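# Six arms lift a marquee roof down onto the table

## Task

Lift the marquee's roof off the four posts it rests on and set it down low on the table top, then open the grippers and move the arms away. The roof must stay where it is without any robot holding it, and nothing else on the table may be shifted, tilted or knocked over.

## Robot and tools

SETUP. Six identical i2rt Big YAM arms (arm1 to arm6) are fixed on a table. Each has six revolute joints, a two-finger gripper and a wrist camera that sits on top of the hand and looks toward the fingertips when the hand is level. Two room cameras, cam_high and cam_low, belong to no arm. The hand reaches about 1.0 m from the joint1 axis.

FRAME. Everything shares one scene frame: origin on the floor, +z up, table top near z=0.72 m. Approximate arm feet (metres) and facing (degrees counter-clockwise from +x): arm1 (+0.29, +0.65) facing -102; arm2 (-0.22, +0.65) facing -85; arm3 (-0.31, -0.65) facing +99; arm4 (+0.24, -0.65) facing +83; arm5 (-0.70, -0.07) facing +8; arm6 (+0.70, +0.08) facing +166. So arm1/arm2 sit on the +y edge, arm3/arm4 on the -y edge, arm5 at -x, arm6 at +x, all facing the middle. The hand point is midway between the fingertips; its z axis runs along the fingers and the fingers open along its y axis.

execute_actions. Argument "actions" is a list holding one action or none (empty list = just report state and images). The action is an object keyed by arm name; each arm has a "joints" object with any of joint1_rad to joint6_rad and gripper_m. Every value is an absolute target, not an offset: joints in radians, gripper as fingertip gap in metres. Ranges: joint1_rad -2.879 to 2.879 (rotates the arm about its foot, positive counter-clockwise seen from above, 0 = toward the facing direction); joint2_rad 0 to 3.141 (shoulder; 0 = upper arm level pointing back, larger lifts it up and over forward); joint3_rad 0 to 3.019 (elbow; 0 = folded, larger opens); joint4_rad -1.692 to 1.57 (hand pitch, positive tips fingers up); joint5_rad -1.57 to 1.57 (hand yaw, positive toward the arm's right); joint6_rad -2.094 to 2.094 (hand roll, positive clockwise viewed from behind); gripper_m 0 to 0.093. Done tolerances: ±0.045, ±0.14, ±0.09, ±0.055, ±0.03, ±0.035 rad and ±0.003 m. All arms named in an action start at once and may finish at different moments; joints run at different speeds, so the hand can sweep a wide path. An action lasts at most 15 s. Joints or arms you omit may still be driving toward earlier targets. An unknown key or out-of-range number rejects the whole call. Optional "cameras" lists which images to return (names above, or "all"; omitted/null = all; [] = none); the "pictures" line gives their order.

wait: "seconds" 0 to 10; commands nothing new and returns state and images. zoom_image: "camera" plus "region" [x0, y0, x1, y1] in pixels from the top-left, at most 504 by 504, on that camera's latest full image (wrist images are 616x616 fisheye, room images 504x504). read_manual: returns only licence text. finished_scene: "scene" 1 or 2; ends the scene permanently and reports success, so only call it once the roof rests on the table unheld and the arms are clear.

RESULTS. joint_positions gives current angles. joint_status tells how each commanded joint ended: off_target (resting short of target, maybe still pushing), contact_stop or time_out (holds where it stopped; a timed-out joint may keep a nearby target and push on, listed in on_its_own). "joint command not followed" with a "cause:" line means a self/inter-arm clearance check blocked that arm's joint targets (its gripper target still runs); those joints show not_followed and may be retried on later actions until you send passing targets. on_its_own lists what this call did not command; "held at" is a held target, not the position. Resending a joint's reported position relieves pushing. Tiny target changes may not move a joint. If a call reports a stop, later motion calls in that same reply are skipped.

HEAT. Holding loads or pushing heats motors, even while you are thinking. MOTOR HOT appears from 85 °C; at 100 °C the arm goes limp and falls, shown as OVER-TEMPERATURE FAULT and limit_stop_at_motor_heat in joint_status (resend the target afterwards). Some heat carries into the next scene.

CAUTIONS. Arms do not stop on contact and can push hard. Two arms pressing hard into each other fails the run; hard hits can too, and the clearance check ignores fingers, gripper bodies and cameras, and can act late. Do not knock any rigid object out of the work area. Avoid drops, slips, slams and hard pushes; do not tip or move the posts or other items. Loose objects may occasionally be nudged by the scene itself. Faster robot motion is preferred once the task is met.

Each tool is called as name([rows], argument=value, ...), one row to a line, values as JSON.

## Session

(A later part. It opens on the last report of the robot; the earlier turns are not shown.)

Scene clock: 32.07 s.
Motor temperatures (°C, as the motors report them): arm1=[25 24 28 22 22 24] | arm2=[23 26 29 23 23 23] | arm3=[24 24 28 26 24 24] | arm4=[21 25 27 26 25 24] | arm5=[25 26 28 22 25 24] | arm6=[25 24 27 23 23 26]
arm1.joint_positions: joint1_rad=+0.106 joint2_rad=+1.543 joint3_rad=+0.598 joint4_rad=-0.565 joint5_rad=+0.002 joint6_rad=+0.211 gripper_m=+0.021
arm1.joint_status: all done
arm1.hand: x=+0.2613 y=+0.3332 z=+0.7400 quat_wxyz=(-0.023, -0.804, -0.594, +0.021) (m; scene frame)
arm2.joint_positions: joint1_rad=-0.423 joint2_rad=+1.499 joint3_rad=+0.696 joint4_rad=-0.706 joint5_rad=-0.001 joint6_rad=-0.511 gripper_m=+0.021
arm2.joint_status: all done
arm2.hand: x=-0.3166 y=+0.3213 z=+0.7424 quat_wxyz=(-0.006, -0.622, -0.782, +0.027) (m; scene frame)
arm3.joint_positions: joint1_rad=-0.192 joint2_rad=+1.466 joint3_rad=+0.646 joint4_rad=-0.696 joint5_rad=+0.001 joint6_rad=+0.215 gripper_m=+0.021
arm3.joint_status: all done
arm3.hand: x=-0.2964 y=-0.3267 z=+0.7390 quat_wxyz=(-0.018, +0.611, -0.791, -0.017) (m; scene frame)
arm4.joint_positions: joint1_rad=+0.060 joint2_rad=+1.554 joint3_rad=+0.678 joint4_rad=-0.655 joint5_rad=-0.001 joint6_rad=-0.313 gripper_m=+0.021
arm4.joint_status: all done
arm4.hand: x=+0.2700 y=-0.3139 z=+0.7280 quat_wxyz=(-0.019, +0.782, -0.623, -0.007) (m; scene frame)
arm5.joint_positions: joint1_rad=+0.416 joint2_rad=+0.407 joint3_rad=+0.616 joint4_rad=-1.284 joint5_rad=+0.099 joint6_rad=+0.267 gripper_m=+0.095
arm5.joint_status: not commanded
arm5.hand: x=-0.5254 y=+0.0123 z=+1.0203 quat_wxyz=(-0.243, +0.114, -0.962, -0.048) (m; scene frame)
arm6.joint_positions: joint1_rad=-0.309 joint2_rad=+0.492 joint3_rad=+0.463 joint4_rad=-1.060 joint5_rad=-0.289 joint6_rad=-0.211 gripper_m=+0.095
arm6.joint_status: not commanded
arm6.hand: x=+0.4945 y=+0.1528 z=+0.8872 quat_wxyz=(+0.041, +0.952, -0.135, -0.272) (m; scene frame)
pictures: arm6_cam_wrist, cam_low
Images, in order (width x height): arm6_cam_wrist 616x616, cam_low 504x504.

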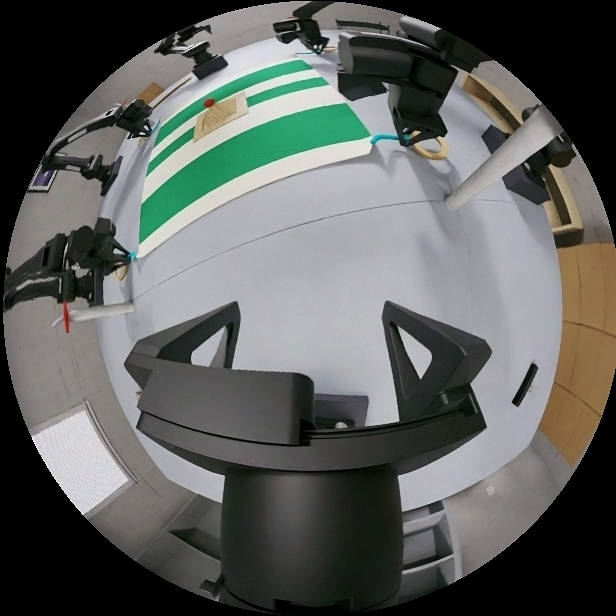

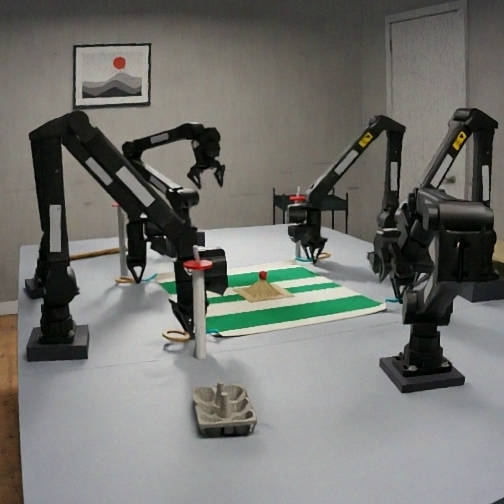

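execute_actions([
  {"arm1":{"joints":{"gripper_m":0.045}},"arm2":{"joints":{"gripper_m":0.045}},"arm3":{"joints":{"gripper_m":0.045}},"arm4":{"joints":{"gripper_m":0.045,"joint2_rad":1.585}}},
], cameras=[])

execute_actions([
  {"arm1":{"joints":{"joint2_rad":0.6,"joint4_rad":-1.25}},"arm2":{"joints":{"joint2_rad":0.6,"joint4_rad":-1.35}},"arm3":{"joints":{"joint2_rad":0.6,"joint4_rad":-1.3}},"arm4":{"joints":{"joint2_rad":0.6,"joint4_rad":-1.3}}},
], cameras=["cam_low","cam_high"])

Scene clock: 33.03 s.
Motor temperatures (°C, as the motors report them): arm1=[25 24 28 22 22 24] | arm2=[23 26 29 23 23 23] | arm3=[24 24 28 26 24 24] | arm4=[21 25 27 26 25 24] | arm5=[25 26 28 22 25 24] | arm6=[25 24 27 23 23 26]
arm1.joint_positions: joint1_rad=+0.106 joint2_rad=+1.543 joint3_rad=+0.598 joint4_rad=-0.565 joint5_rad=+0.002 joint6_rad=+0.210 gripper_m=+0.045
arm1.joint_status: all done
arm1.hand: x=+0.2613 y=+0.3332 z=+0.7400 quat_wxyz=(-0.023, -0.804, -0.594, +0.021) (m; scene frame)
arm2.joint_positions: joint1_rad=-0.423 joint2_rad=+1.499 joint3_rad=+0.696 joint4_rad=-0.706 joint5_rad=-0.001 joint6_rad=-0.511 gripper_m=+0.045
arm2.joint_status: all done
arm2.hand: x=-0.3166 y=+0.3213 z=+0.7424 quat_wxyz=(-0.006, -0.622, -0.782, +0.027) (m; scene frame)
arm3.joint_positions: joint1_rad=-0.192 joint2_rad=+1.466 joint3_rad=+0.646 joint4_rad=-0.696 joint5_rad=+0.001 joint6_rad=+0.215 gripper_m=+0.045
arm3.joint_status: all done
arm3.hand: x=-0.2964 y=-0.3267 z=+0.7390 quat_wxyz=(-0.018, +0.611, -0.791, -0.017) (m; scene frame)
arm4.joint_positions: joint1_rad=+0.060 joint2_rad=+1.563 joint3_rad=+0.678 joint4_rad=-0.655 joint5_rad=-0.001 joint6_rad=-0.313 gripper_m=+0.045
arm4.joint_status: all done
arm4.hand: x=+0.2699 y=-0.3153 z=+0.7251 quat_wxyz=(-0.016, +0.782, -0.623, -0.005) (m; scene frame)
arm5.joint_positions: joint1_rad=+0.416 joint2_rad=+0.407 joint3_rad=+0.616 joint4_rad=-1.284 joint5_rad=+0.099 joint6_rad=+0.267 gripper_m=+0.095
arm5.joint_status: not commanded
arm5.hand: x=-0.5254 y=+0.0123 z=+1.0203 quat_wxyz=(-0.243, +0.114, -0.962, -0.048) (m; scene frame)
arm6.joint_positions: joint1_rad=-0.309 joint2_rad=+0.492 joint3_rad=+0.463 joint4_rad=-1.060 joint5_rad=-0.289 joint6_rad=-0.211 gripper_m=+0.095
arm6.joint_status: not commanded
arm6.hand: x=+0.4945 y=+0.1528 z=+0.8872 quat_wxyz=(+0.041, +0.952, -0.135, -0.272) (m; scene frame)
pictures: none
No camera images: the call's "cameras" was empty. Leave "cameras" out to get every camera's image.

Scene clock: 34.50 s.
Motor temperatures (°C, as the motors report them): arm1=[25 24 28 22 22 24] | arm2=[23 26 29 23 23 23] | arm3=[24 24 28 26 24 24] | arm4=[21 25 27 26 25 24] | arm5=[25 26 28 22 25 24] | arm6=[25 24 28 23 23 26]
arm1.joint_positions: joint1_rad=+0.106 joint2_rad=+0.602 joint3_rad=+0.598 joint4_rad=-1.236 joint5_rad=+0.002 joint6_rad=+0.210 gripper_m=+0.045
arm1.joint_status: all done
arm1.hand: x=+0.2705 y=+0.4410 z=+0.9510 quat_wxyz=(-0.123, -0.794, -0.586, +0.109) (m; scene frame)
arm2.joint_positions: joint1_rad=-0.423 joint2_rad=+0.598 joint3_rad=+0.696 joint4_rad=-1.334 joint5_rad=-0.001 joint6_rad=-0.511 gripper_m=+0.045
arm2.joint_status: all done
arm2.hand: x=-0.2770 y=+0.4486 z=+0.9556 quat_wxyz=(-0.058, -0.614, -0.772, +0.153) (m; scene frame)
arm3.joint_positions: joint1_rad=-0.192 joint2_rad=+0.600 joint3_rad=+0.646 joint4_rad=-1.284 joint5_rad=+0.001 joint6_rad=+0.215 gripper_m=+0.045
arm3.joint_status: all done
arm3.hand: x=-0.3016 y=-0.4397 z=+0.9357 quat_wxyz=(-0.106, +0.604, -0.781, -0.123) (m; scene frame)
arm4.joint_positions: joint1_rad=+0.060 joint2_rad=+0.603 joint3_rad=+0.678 joint4_rad=-1.293 joint5_rad=-0.001 joint6_rad=-0.313 gripper_m=+0.045
arm4.joint_status: all done
arm4.hand: x=+0.2569 y=-0.4366 z=+0.9555 quat_wxyz=(-0.149, +0.771, -0.613, -0.093) (m; scene frame)
arm5.joint_positions: joint1_rad=+0.416 joint2_rad=+0.407 joint3_rad=+0.616 joint4_rad=-1.284 joint5_rad=+0.099 joint6_rad=+0.267 gripper_m=+0.095
arm5.joint_status: not commanded
arm5.hand: x=-0.5254 y=+0.0123 z=+1.0203 quat_wxyz=(-0.243, +0.114, -0.962, -0.048) (m; scene frame)
arm6.joint_positions: joint1_rad=-0.309 joint2_rad=+0.492 joint3_rad=+0.463 joint4_rad=-1.060 joint5_rad=-0.289 joint6_rad=-0.211 gripper_m=+0.095
arm6.joint_status: not commanded
arm6.hand: x=+0.4945 y=+0.1528 z=+0.8872 quat_wxyz=(+0.041, +0.952, -0.135, -0.272) (m; scene frame)
pictures: cam_high, cam_low
Images, in order (width x height): cam_high 504x504, cam_low 504x504.

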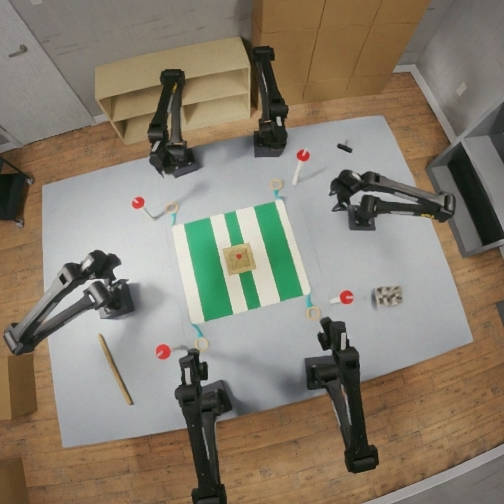

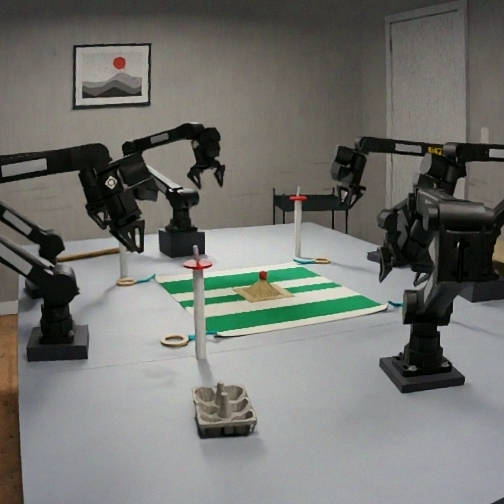

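The roof is lying flat on the table, all four rings are off the posts, and the arms are clear.

finished_scene(scene=1)

The scene is finished: the task was done.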